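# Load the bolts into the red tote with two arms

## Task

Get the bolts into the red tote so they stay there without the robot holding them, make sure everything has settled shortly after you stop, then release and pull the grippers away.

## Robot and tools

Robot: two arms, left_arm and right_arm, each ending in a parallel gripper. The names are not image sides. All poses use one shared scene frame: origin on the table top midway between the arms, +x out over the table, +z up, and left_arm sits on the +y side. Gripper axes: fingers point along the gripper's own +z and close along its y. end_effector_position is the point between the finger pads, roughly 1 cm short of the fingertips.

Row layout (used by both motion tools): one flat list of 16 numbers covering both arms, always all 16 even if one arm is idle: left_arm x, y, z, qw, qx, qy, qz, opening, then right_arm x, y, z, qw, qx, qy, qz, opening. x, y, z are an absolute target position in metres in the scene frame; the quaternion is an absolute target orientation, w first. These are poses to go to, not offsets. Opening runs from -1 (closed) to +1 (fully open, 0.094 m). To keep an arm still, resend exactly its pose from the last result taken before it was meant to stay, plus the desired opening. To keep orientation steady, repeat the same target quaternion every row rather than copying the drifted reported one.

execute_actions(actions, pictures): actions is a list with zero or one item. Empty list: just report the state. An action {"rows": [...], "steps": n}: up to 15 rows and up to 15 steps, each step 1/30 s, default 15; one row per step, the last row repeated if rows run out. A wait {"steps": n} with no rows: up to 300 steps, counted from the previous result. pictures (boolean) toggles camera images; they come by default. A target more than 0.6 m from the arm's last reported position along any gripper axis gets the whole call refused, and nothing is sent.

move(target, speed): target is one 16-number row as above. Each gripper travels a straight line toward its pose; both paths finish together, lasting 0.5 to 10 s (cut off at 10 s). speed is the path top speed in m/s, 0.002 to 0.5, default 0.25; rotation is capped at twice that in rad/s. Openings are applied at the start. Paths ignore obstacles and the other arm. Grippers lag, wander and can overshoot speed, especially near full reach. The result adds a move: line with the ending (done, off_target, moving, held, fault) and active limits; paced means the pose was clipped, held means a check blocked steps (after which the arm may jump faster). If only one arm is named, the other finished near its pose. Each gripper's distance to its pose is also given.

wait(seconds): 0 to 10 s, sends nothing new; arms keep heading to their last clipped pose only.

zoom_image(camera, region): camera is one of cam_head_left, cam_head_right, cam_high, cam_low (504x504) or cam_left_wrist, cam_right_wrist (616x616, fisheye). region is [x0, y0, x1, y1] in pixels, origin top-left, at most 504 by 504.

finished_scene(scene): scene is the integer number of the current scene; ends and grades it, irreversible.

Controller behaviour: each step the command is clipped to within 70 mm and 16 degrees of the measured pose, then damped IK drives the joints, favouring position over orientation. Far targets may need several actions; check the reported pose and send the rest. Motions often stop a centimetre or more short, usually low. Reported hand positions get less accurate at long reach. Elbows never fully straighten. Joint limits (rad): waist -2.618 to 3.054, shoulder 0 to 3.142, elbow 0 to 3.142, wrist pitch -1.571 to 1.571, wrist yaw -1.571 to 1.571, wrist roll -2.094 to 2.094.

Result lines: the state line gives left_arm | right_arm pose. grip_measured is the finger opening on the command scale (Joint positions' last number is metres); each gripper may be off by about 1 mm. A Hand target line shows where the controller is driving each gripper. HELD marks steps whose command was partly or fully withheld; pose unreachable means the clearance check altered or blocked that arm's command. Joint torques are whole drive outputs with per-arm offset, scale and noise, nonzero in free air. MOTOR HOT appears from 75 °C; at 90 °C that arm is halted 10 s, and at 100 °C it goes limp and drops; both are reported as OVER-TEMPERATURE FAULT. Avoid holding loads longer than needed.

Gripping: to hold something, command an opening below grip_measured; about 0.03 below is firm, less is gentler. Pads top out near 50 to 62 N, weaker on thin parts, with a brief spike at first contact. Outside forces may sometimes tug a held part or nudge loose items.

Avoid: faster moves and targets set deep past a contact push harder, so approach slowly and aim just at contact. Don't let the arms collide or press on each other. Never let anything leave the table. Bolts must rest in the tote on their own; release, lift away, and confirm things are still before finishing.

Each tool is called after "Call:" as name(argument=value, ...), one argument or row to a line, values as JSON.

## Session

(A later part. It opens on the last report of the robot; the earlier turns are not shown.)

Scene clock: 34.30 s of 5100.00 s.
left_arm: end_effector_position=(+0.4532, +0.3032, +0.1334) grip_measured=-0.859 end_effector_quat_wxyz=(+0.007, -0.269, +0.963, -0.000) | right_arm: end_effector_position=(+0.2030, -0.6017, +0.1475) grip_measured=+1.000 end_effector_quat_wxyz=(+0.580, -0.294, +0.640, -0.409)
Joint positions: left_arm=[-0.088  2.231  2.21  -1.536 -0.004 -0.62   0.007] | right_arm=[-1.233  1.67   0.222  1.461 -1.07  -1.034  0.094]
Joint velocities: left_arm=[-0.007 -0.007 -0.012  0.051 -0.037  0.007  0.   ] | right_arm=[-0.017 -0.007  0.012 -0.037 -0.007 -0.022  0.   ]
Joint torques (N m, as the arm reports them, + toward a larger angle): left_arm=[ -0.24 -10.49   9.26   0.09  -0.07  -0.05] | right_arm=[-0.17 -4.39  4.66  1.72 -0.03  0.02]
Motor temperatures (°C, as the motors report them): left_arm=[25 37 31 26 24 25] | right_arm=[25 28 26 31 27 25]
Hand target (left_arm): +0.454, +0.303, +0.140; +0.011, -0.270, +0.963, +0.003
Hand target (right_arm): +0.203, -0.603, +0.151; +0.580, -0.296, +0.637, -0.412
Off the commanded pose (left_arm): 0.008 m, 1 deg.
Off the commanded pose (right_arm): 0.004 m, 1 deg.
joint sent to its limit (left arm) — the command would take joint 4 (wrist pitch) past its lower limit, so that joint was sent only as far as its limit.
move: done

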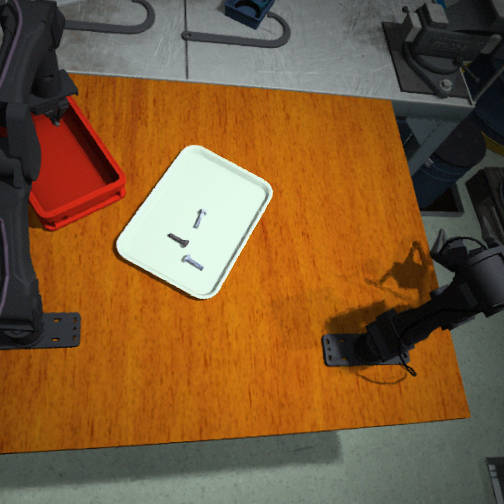

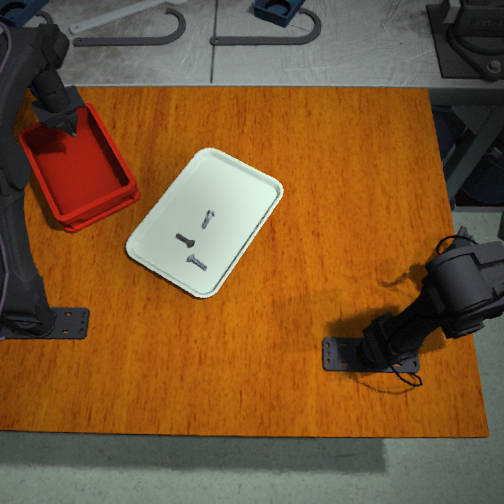

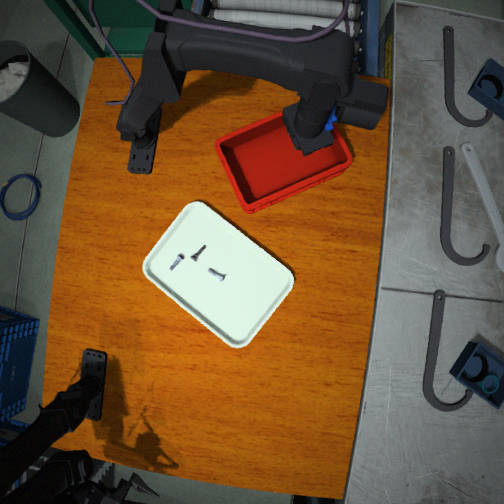

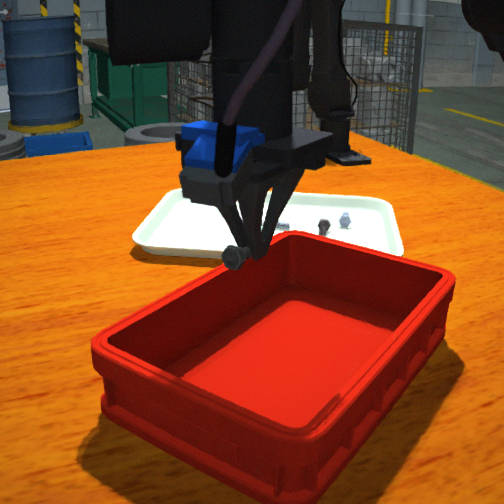

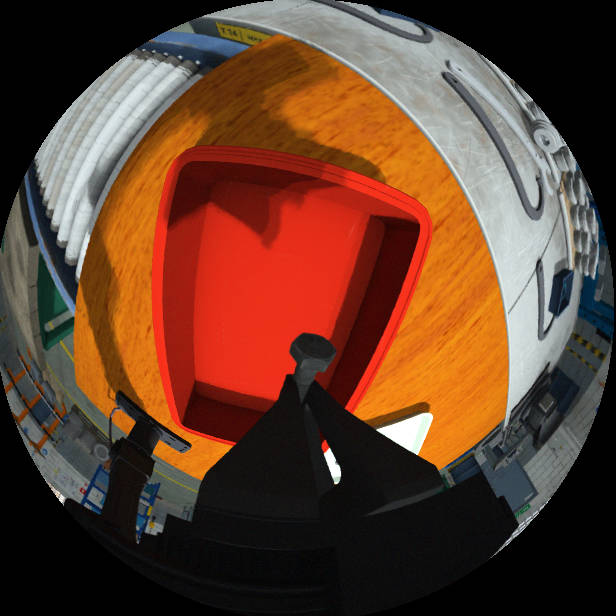

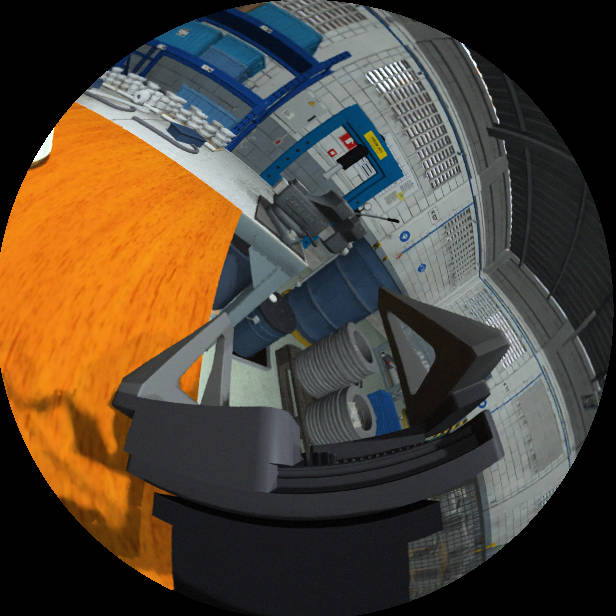

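Call:
move(
  target=[0.45,0.297,0.023,0,-0.27,0.963,0,-0.885,0.203,-0.603,0.151,0.58,-0.296,0.637,-0.412,1],
  speed=0.12,
)

Call:
execute_actions(
  actions=[
    {"rows":[[0.45,0.297,0.023,0,-0.27,0.963,0,-0.5,0.203,-0.603,0.151,0.58,-0.296,0.637,-0.412,1]],"steps":10},
  ],
  pictures=false,
)

Call:
move(
  target=[0.44,0.295,0.15,0,-0.15,0.989,0,-0.5,0.203,-0.603,0.151,0.58,-0.296,0.637,-0.412,1],
)

Call:
move(
  target=[0.31,0.07,0.13,0,0.2,0.98,0,-0.2,0.203,-0.603,0.151,0.58,-0.296,0.637,-0.412,1],
)

Call:
move(
  target=[0.28,-0.018,0.05,0,0.22,0.975,0,-0.2,0.203,-0.603,0.151,0.58,-0.296,0.637,-0.412,1],
  speed=0.15,
)

Scene clock: 44.37 s of 5100.00 s.
left_arm: end_effector_position=(+0.4494, +0.3035, +0.0273) grip_measured=-0.859 end_effector_quat_wxyz=(-0.002, -0.274, +0.962, +0.003) | right_arm: end_effector_position=(+0.2030, -0.6017, +0.1475) grip_measured=+1.000 end_effector_quat_wxyz=(+0.580, -0.294, +0.640, -0.409)
Joint positions: left_arm=[-0.088  2.231  1.786 -1.131 -0.004 -0.629  0.007] | right_arm=[-1.233  1.67   0.222  1.461 -1.07  -1.034  0.094]
Joint velocities: left_arm=[-0.012  0.012 -0.007 -0.007 -0.007 -0.007  0.001] | right_arm=[ 0.002 -0.007  0.022  0.007 -0.081  0.11   0.   ]
Joint torques (N m, as the arm reports them, + toward a larger angle): left_arm=[ -0.75 -10.02   5.81   0.41   0.    -0.03] | right_arm=[-0.18 -4.46  4.6   1.72 -0.05  0.01]
Motor temperatures (°C, as the motors report them): left_arm=[25 37 31 25 24 25] | right_arm=[25 28 26 31 27 25]
Hand target (left_arm): +0.451, +0.297, +0.023; -0.000, -0.270, +0.963, -0.000
Hand target (right_arm): +0.203, -0.603, +0.151; +0.580, -0.296, +0.637, -0.412
Off the commanded pose (left_arm): 0.008 m, 1 deg.
Off the commanded pose (right_arm): 0.004 m, 1 deg.
After step 90, 5.53 s passed at rest.
move: done

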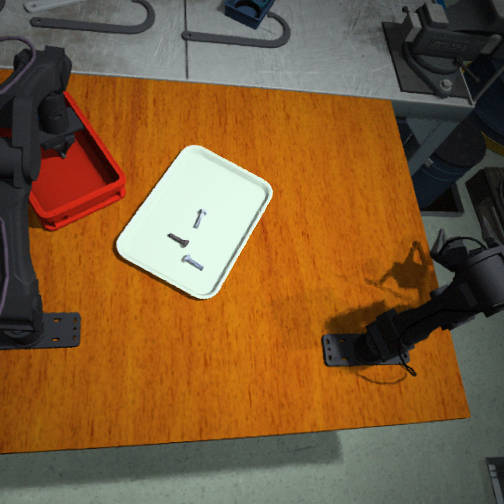

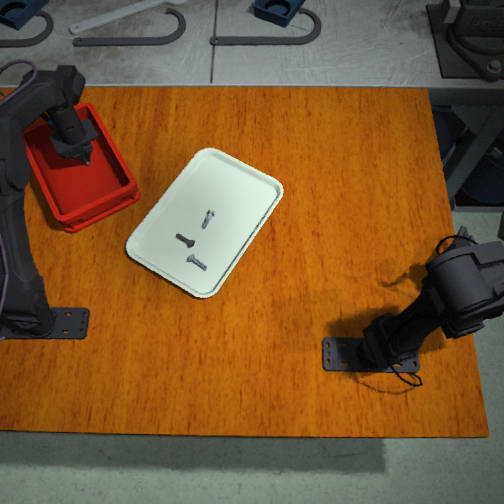

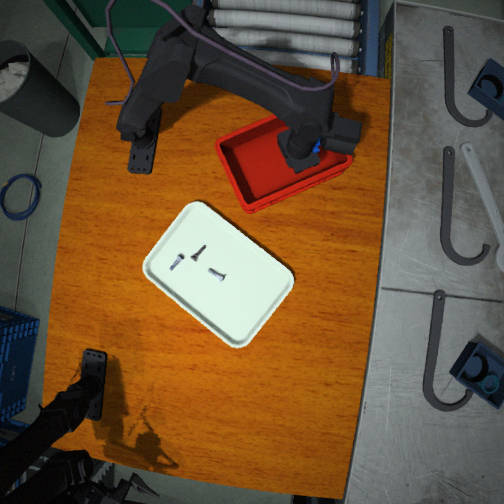

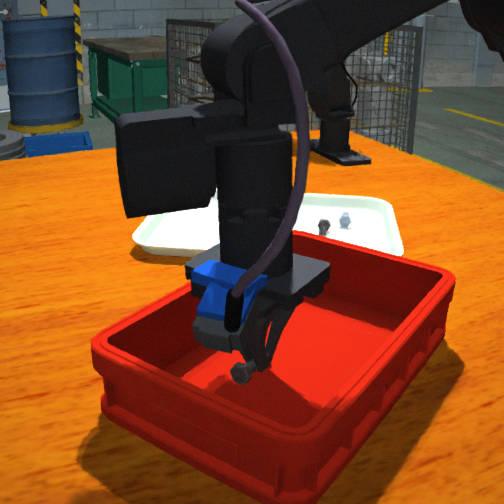

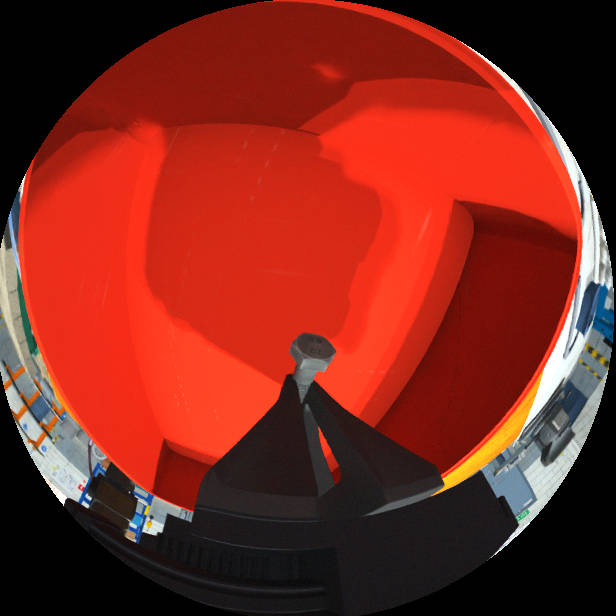

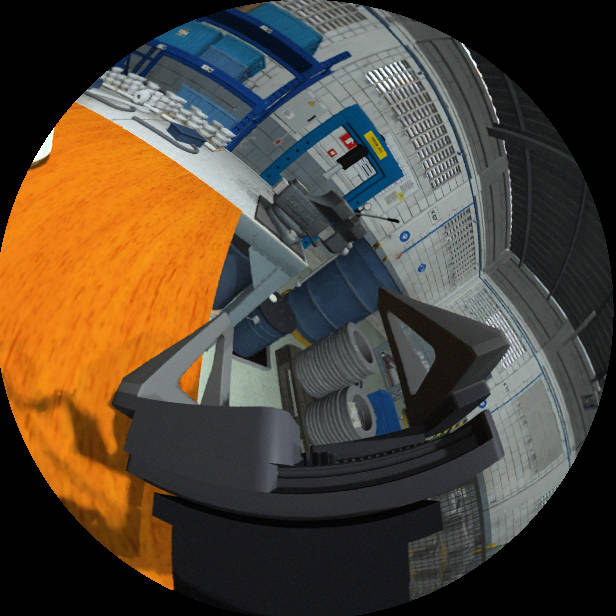

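Scene clock: 44.70 s of 5100.00 s.
left_arm: end_effector_position=(+0.4500, +0.3035, +0.0273) grip_measured=-0.503 end_effector_quat_wxyz=(-0.000, -0.274, +0.962, +0.003) | right_arm: end_effector_position=(+0.2030, -0.6017, +0.1475) grip_measured=+1.000 end_effector_quat_wxyz=(+0.580, -0.294, +0.640, -0.409)
Joint positions: left_arm=[-0.088  2.231  1.786 -1.128 -0.004 -0.63   0.023] | right_arm=[-1.233  1.67   0.222  1.461 -1.07  -1.034  0.094]
Joint velocities: left_arm=[-0.002 -0.012  0.012 -0.007 -0.007  0.007  0.001] | right_arm=[-0.002 -0.002  0.012  0.051  0.007  0.051  0.   ]
Joint torques (N m, as the arm reports them, + toward a larger angle): left_arm=[ -0.7  -10.26   5.33   0.4    0.01   0.02] | right_arm=[-0.24 -4.46  4.59  1.73 -0.05  0.01]
Motor temperatures (°C, as the motors report them): left_arm=[25 37 31 25 24 25] | right_arm=[25 28 26 31 27 25]
Hand target (left_arm): +0.450, +0.297, +0.023; -0.000, -0.270, +0.963, -0.000
Hand target (right_arm): +0.203, -0.603, +0.151; +0.580, -0.296, +0.637, -0.412
Off the commanded pose (left_arm): 0.008 m, 1 deg.
Off the commanded pose (right_arm): 0.004 m, 1 deg.
Steps of this call (steps 1 to 10: all 10 steps of this action). Readings (end_effector_position):
1: left_arm (+0.4495, +0.3035, +0.0273) | right_arm (+0.2030, -0.6017, +0.1475)
2: left_arm (+0.4495, +0.3035, +0.0273) | right_arm (+0.2030, -0.6017, +0.1475)
4: left_arm (+0.4498, +0.3035, +0.0273) | right_arm (+0.2030, -0.6017, +0.1475)
8: left_arm (+0.4500, +0.3035, +0.0273) | right_arm (+0.2030, -0.6017, +0.1475)
10: the state above

Scene clock: 46.17 s of 5100.00 s.
left_arm: end_effector_position=(+0.4417, +0.2991, +0.1387) grip_measured=-0.503 end_effector_quat_wxyz=(+0.003, -0.157, +0.988, +0.001) | right_arm: end_effector_position=(+0.2030, -0.6017, +0.1475) grip_measured=+1.000 end_effector_quat_wxyz=(+0.580, -0.294, +0.640, -0.409)
Joint positions: left_arm=[-0.1    2.186  2.157 -1.536 -0.004 -0.402  0.023] | right_arm=[-1.233  1.67   0.222  1.461 -1.07  -1.034  0.094]
Joint velocities: left_arm=[ 0.012  0.002 -0.022  0.007 -0.007 -0.066  0.   ] | right_arm=[-0.007 -0.007  0.022 -0.066  0.066 -0.037  0.   ]
Joint torques (N m, as the arm reports them, + toward a larger angle): left_arm=[ -0.25 -11.5    8.1    0.02   0.01   0.11] | right_arm=[-0.26 -4.45  4.59  1.73 -0.05  0.  ]
Motor temperatures (°C, as the motors report them): left_arm=[25 37 31 25 24 25] | right_arm=[25 28 26 31 27 25]
Hand target (left_arm): +0.439, +0.295, +0.149; +0.009, -0.150, +0.989, -0.002
Hand target (right_arm): +0.203, -0.603, +0.151; +0.580, -0.296, +0.637, -0.412
Off the commanded pose (left_arm): 0.012 m, 1 deg.
Off the commanded pose (right_arm): 0.004 m, 1 deg.
joint sent to its limit (left arm) — the command would take joint 4 (wrist pitch) past its lower limit, so that joint was sent only as far as its limit.
move: off_target (left_arm)

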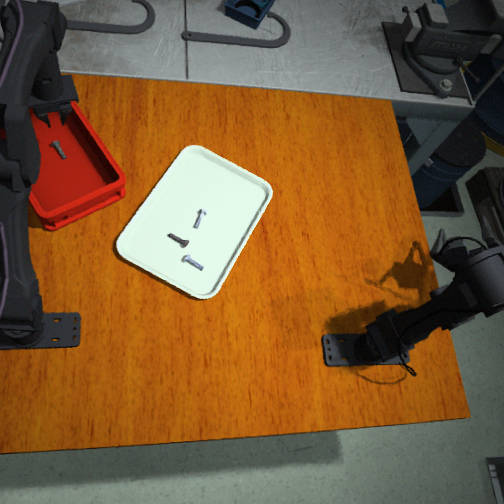

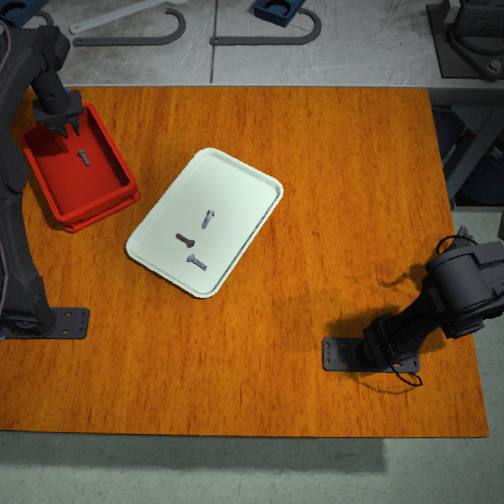

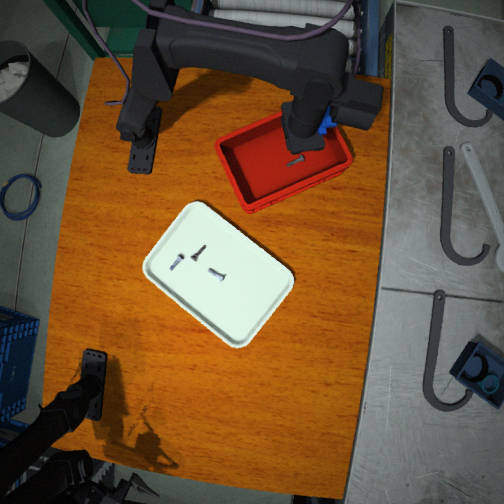

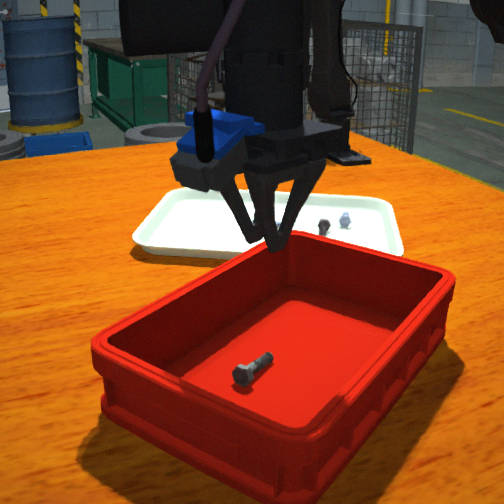

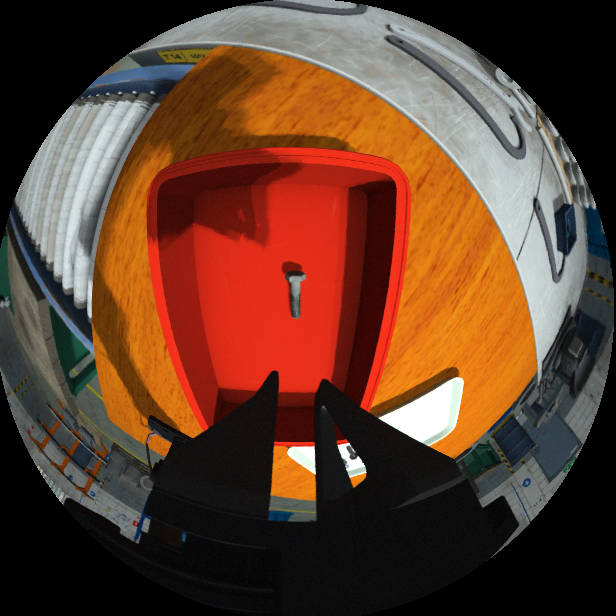

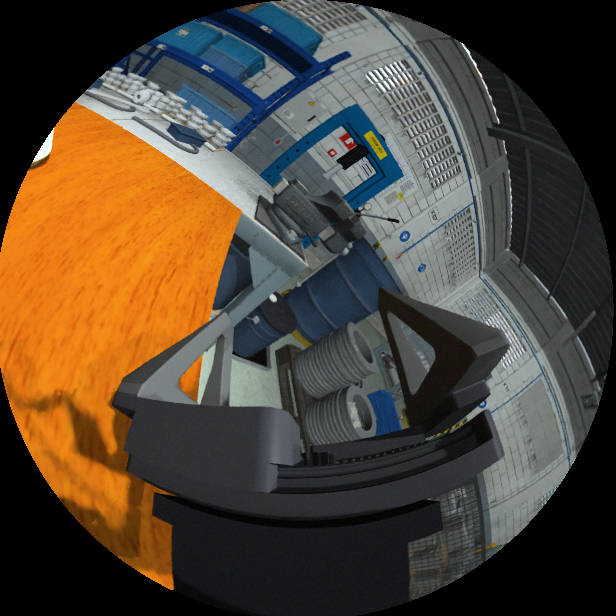

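Scene clock: 48.03 s of 5100.00 s.
left_arm: end_effector_position=(+0.3043, +0.0710, +0.1258) grip_measured=-0.203 end_effector_quat_wxyz=(-0.012, +0.200, +0.980, +0.001) | right_arm: end_effector_position=(+0.2030, -0.6017, +0.1475) grip_measured=+1.000 end_effector_quat_wxyz=(+0.580, -0.294, +0.640, -0.409)
Joint positions: left_arm=[-0.762  2.038  1.876 -1.43   0.01  -0.346  0.037] | right_arm=[-1.233  1.67   0.222  1.461 -1.07  -1.034  0.094]
Joint velocities: left_arm=[-0.017 -0.002 -0.002 -0.037  0.037  0.007  0.   ] | right_arm=[-0.002 -0.007 -0.007 -0.037  0.037 -0.037  0.   ]
Joint torques (N m, as the arm reports them, + toward a larger angle): left_arm=[ 0.42 -8.72  8.93  0.26  0.02  0.08] | right_arm=[-0.12 -4.41  4.64  1.73 -0.04  0.02]
Motor temperatures (°C, as the motors report them): left_arm=[25 37 31 25 24 25] | right_arm=[25 28 26 31 27 25]
Hand target (left_arm): +0.311, +0.067, +0.130; -0.000, +0.200, +0.980, -0.007
Hand target (right_arm): +0.203, -0.603, +0.151; +0.580, -0.296, +0.637, -0.412
Off the commanded pose (left_arm): 0.007 m, 1 deg.
Off the commanded pose (right_arm): 0.004 m, 1 deg.
move: done

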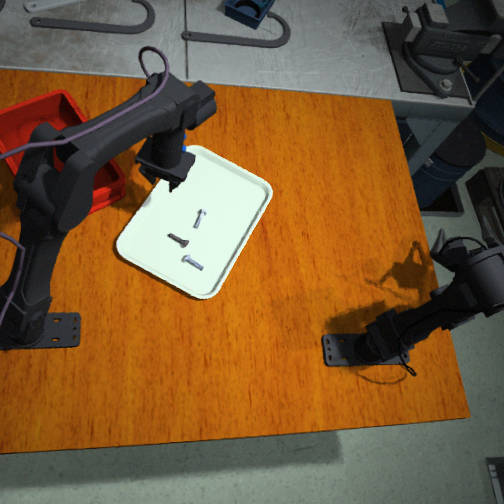

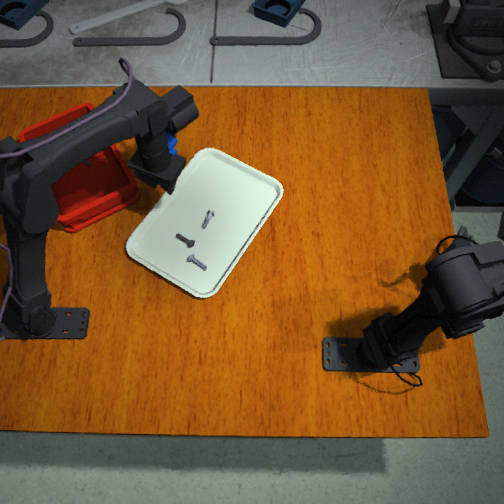

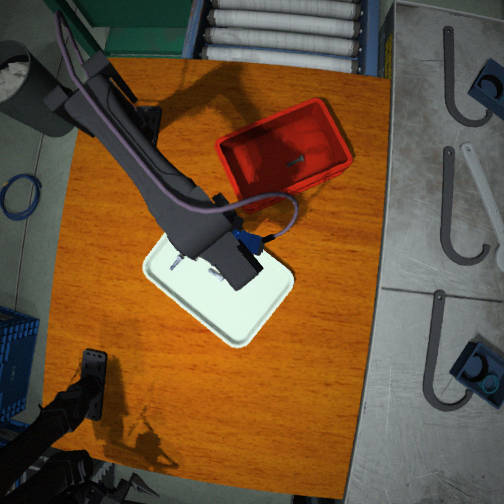

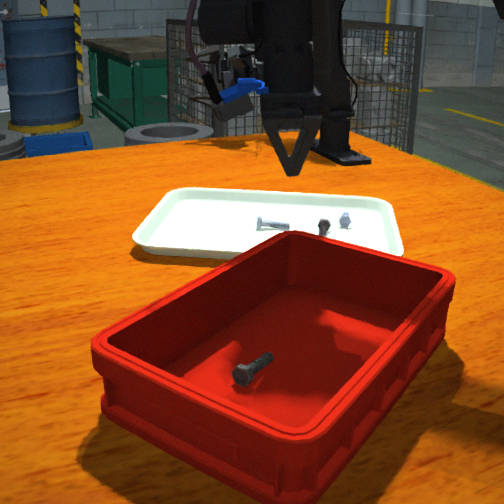

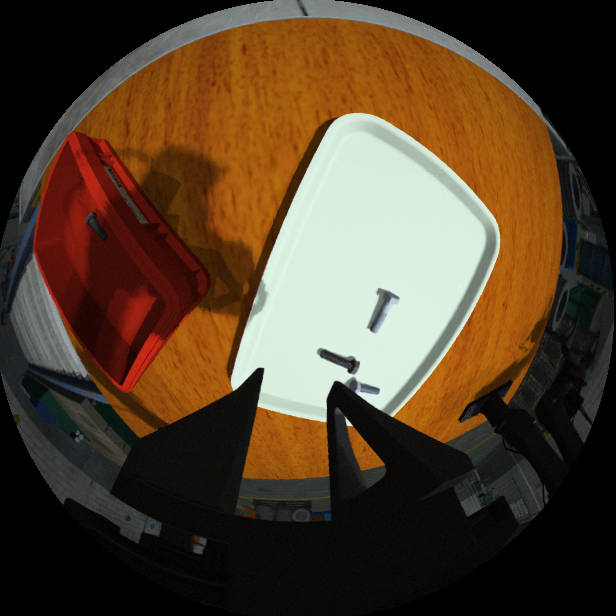

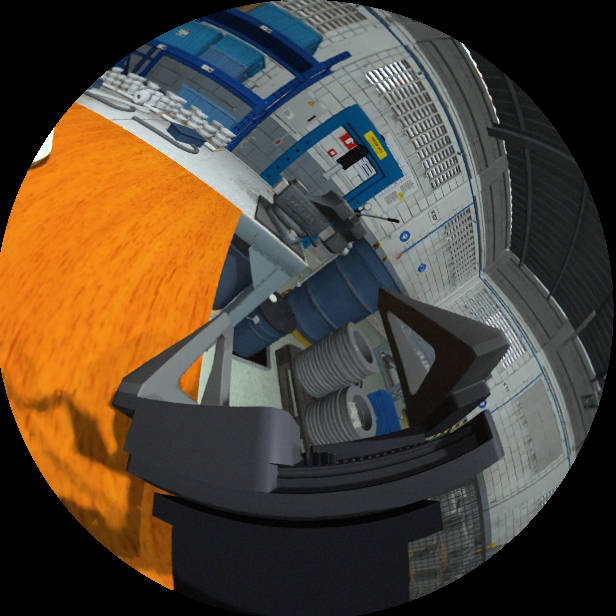

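Scene clock: 49.37 s of 5100.00 s.
left_arm: end_effector_position=(+0.2728, -0.0099, +0.0435) grip_measured=-0.203 end_effector_quat_wxyz=(-0.020, +0.222, +0.975, +0.011) | right_arm: end_effector_position=(+0.2030, -0.6017, +0.1475) grip_measured=+1.000 end_effector_quat_wxyz=(+0.580, -0.294, +0.640, -0.409)
Joint positions: left_arm=[-0.953  2.251  1.882 -1.247  0.01  -0.491  0.037] | right_arm=[-1.233  1.67   0.222  1.461 -1.07  -1.034  0.094]
Joint velocities: left_arm=[-0.002 -0.002 -0.012  0.007  0.007 -0.007  0.   ] | right_arm=[ 0.002 -0.007 -0.007 -0.022 -0.051 -0.051  0.   ]
Joint torques (N m, as the arm reports them, + toward a larger angle): left_arm=[ -0.08 -11.11   9.09   0.36  -0.05  -0.03] | right_arm=[-0.22 -4.37  4.57  1.73 -0.03  0.02]
Motor temperatures (°C, as the motors report them): left_arm=[25 37 31 25 24 25] | right_arm=[25 28 26 31 27 25]
Hand target (left_arm): +0.280, -0.019, +0.051; -0.001, +0.220, +0.975, -0.002
Hand target (right_arm): +0.203, -0.603, +0.151; +0.580, -0.296, +0.637, -0.412
Off the commanded pose (left_arm): 0.013 m, 3 deg.
Off the commanded pose (right_arm): 0.004 m, 1 deg.
move: off_target (left_arm)

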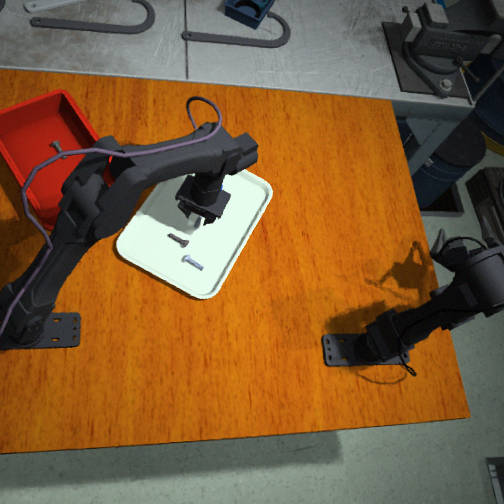

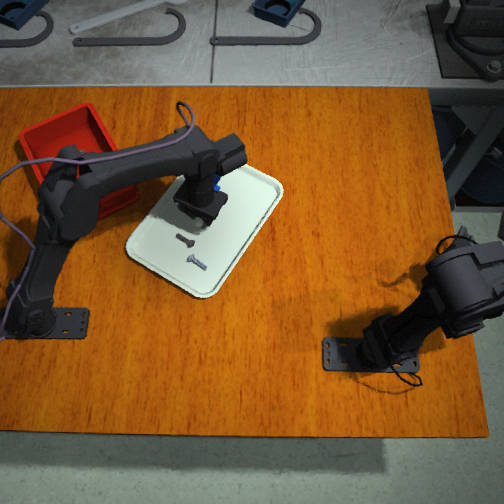

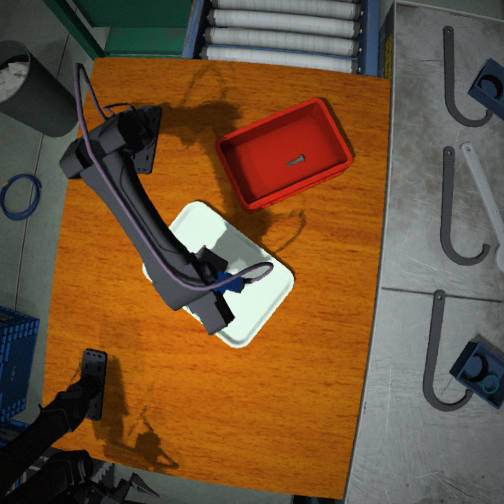

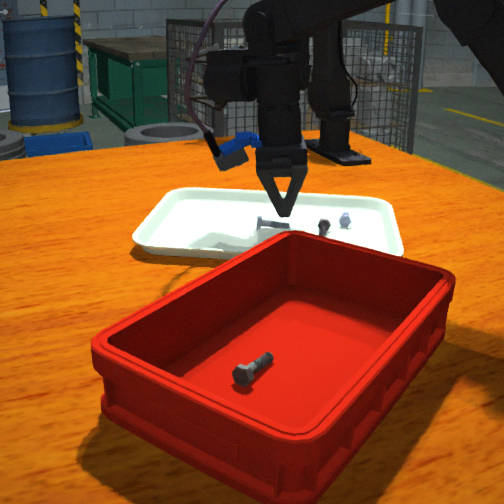

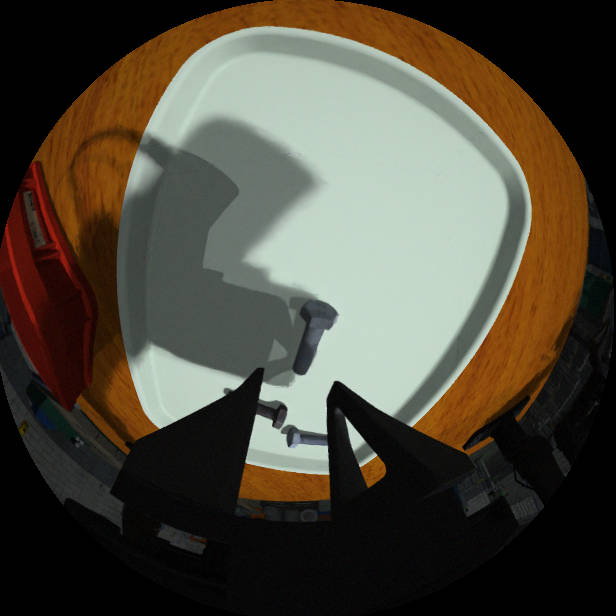

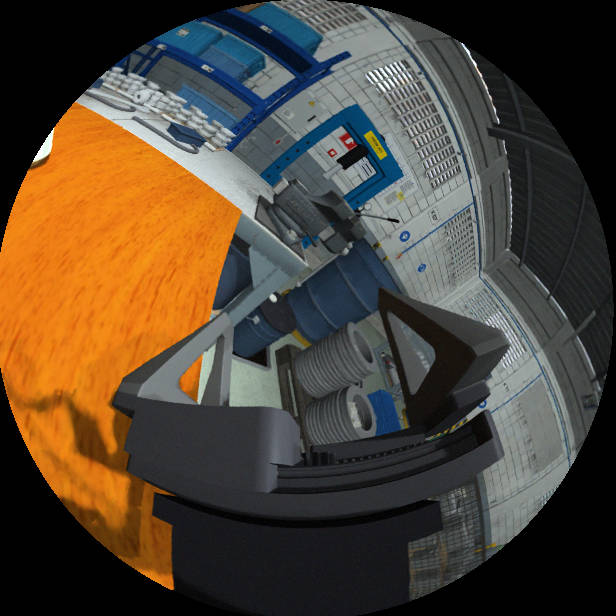

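Call:
move(
  target=[0.282,-0.018,0.016,0,0.26,0.966,0,-0.2,0.203,-0.603,0.151,0.58,-0.296,0.637,-0.412,1],
  speed=0.05,
)

Call:
execute_actions(
  actions=[
    {"rows":[[0.282,-0.018,0.016,0,0.26,0.966,0,-0.885,0.203,-0.603,0.151,0.58,-0.296,0.637,-0.412,1]]},
  ],
)

Scene clock: 54.93 s of 5100.00 s.
left_arm: end_effector_position=(+0.2783, -0.0175, +0.0192) grip_measured=-0.203 end_effector_quat_wxyz=(-0.008, +0.258, +0.966, -0.001) | right_arm: end_effector_position=(+0.2030, -0.6017, +0.1475) grip_measured=+1.000 end_effector_quat_wxyz=(+0.580, -0.294, +0.640, -0.409)
Joint positions: left_arm=[-0.953  2.273  1.823 -1.132  0.01  -0.419  0.037] | right_arm=[-1.233  1.67   0.222  1.461 -1.07  -1.034  0.094]
Joint velocities: left_arm=[-0.017  0.017 -0.022 -0.051 -0.037  0.007 -0.   ] | right_arm=[-0.007 -0.007 -0.002  0.066  0.11  -0.051  0.   ]
Joint torques (N m, as the arm reports them, + toward a larger angle): left_arm=[  0.2  -10.57   5.73   0.41  -0.1    0.1 ] | right_arm=[-0.16 -4.39  4.68  1.72 -0.04  0.01]
Motor temperatures (°C, as the motors report them): left_arm=[25 37 31 25 24 25] | right_arm=[25 28 26 31 27 25]
Hand target (left_arm): +0.282, -0.018, +0.016; -0.000, +0.260, +0.966, +0.000
Hand target (right_arm): +0.203, -0.603, +0.151; +0.580, -0.296, +0.637, -0.412
Off the commanded pose (left_arm): 0.005 m, 1 deg.
Off the commanded pose (right_arm): 0.004 m, 1 deg.
After step 90, 1.30 s passed at rest.
move: done

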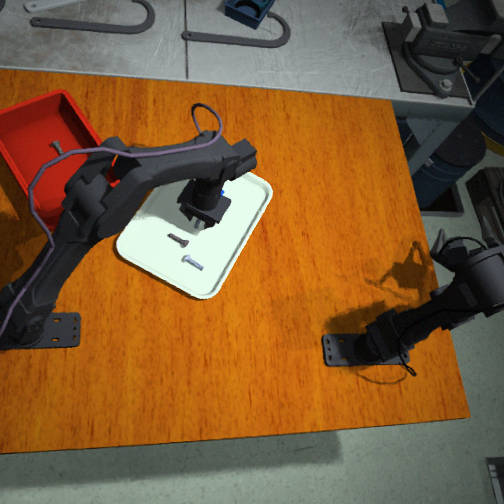

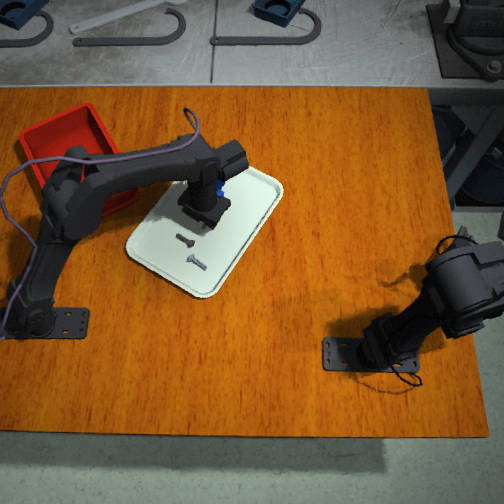

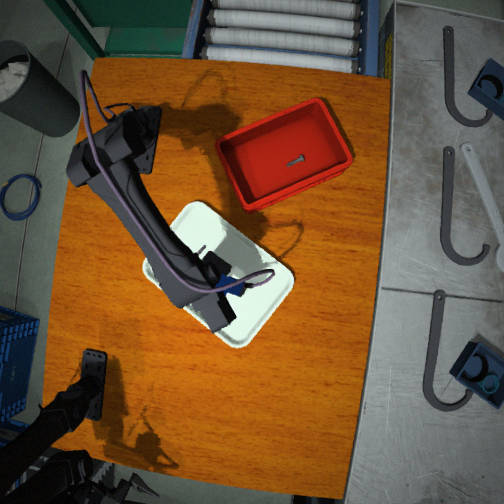

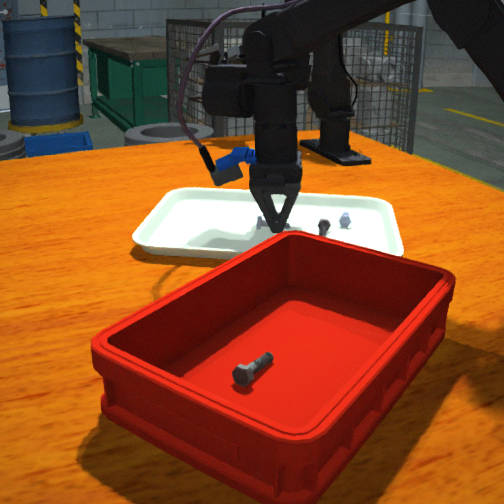

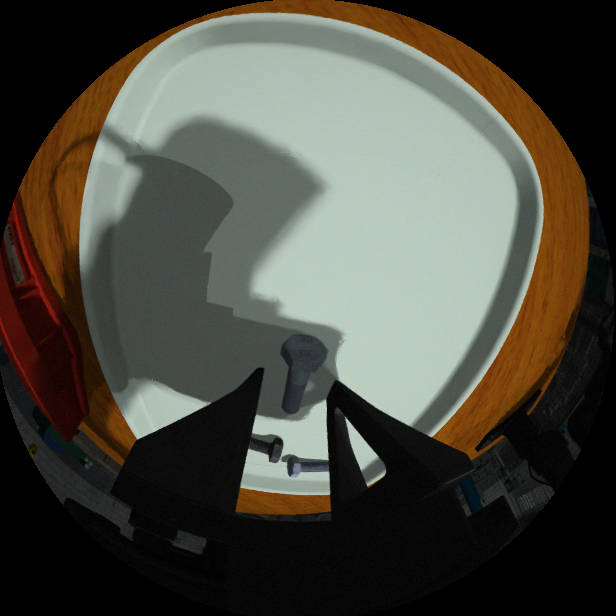

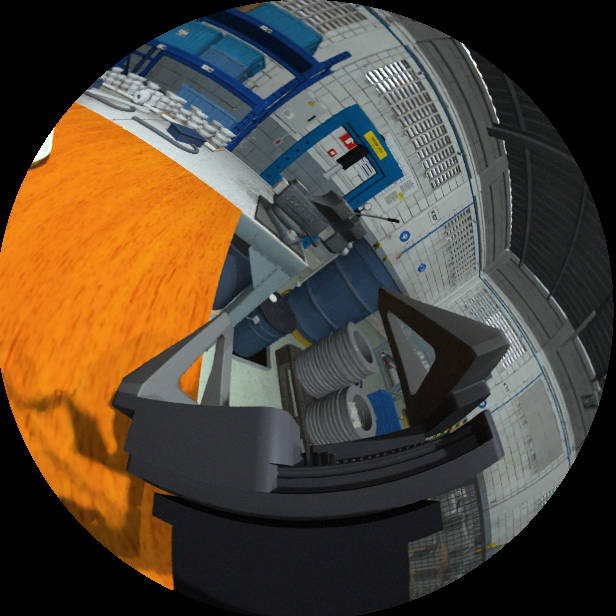

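Scene clock: 55.43 s of 5100.00 s.
left_arm: end_effector_position=(+0.2789, -0.0180, +0.0191) grip_measured=-0.860 end_effector_quat_wxyz=(-0.006, +0.258, +0.966, -0.001) | right_arm: end_effector_position=(+0.2030, -0.6017, +0.1475) grip_measured=+1.000 end_effector_quat_wxyz=(+0.580, -0.294, +0.640, -0.409)
Joint positions: left_arm=[-0.953  2.273  1.823 -1.129  0.01  -0.418  0.007] | right_arm=[-1.233  1.67   0.222  1.461 -1.07  -1.034  0.094]
Joint velocities: left_arm=[ 0.002  0.012  0.017 -0.037  0.007  0.007 -0.001] | right_arm=[ 0.002  0.002 -0.007  0.051 -0.007 -0.007  0.   ]
Joint torques (N m, as the arm reports them, + toward a larger angle): left_arm=[  0.27 -10.77   5.5    0.42  -0.11   0.06] | right_arm=[-0.2  -4.35  4.68  1.71 -0.04  0.  ]
Motor temperatures (°C, as the motors report them): left_arm=[25 37 31 25 24 25] | right_arm=[25 28 26 31 27 25]
Hand target (left_arm): +0.282, -0.018, +0.016; -0.000, +0.260, +0.966, +0.000
Hand target (right_arm): +0.203, -0.603, +0.151; +0.580, -0.296, +0.637, -0.412
Off the commanded pose (left_arm): 0.004 m, 1 deg.
Off the commanded pose (right_arm): 0.004 m, 1 deg.
Steps of this call (steps 1 to 15: all 15 steps of this action). Readings (end_effector_position):
1: left_arm (+0.2785, -0.0177, +0.0191) | right_arm (+0.2030, -0.6017, +0.1475)
2: left_arm (+0.2786, -0.0178, +0.0191) | right_arm (+0.2030, -0.6017, +0.1475)
4: left_arm (+0.2788, -0.0179, +0.0191) | right_arm (+0.2030, -0.6017, +0.1475)
8: left_arm (+0.2789, -0.0180, +0.0191) | right_arm (+0.2030, -0.6017, +0.1475)
15: the state above

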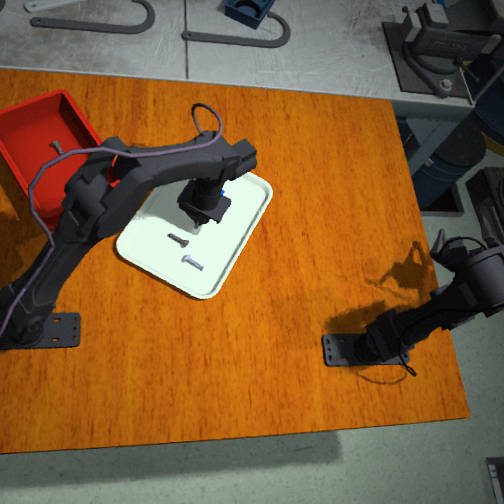

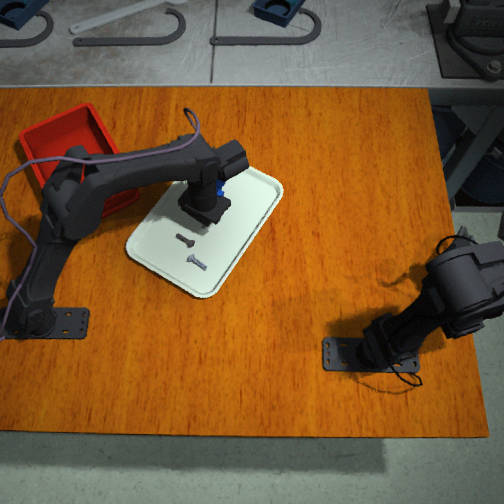

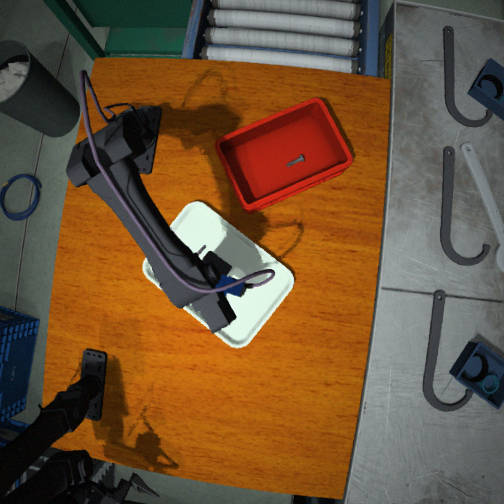

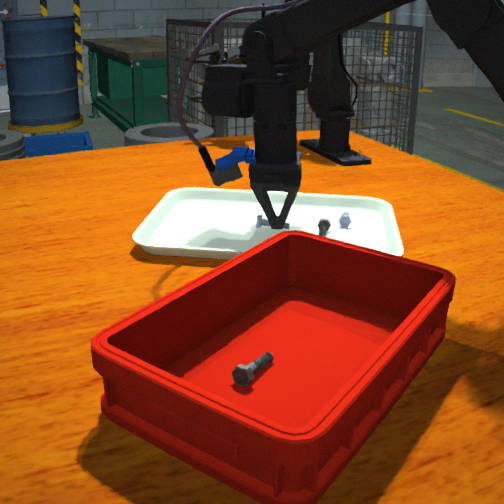

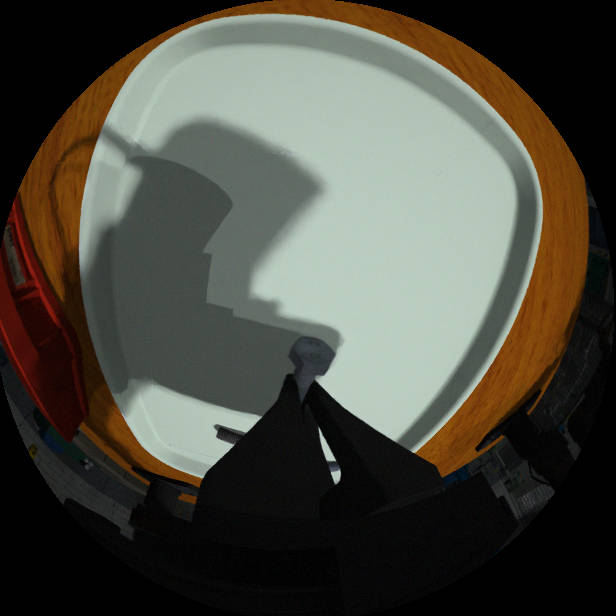

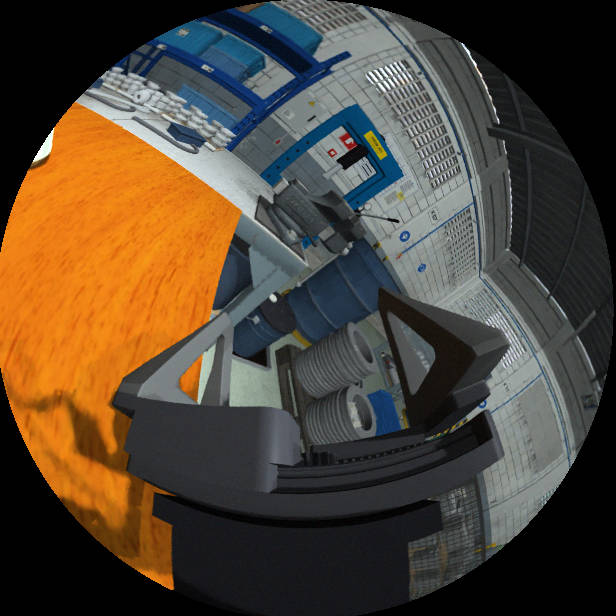

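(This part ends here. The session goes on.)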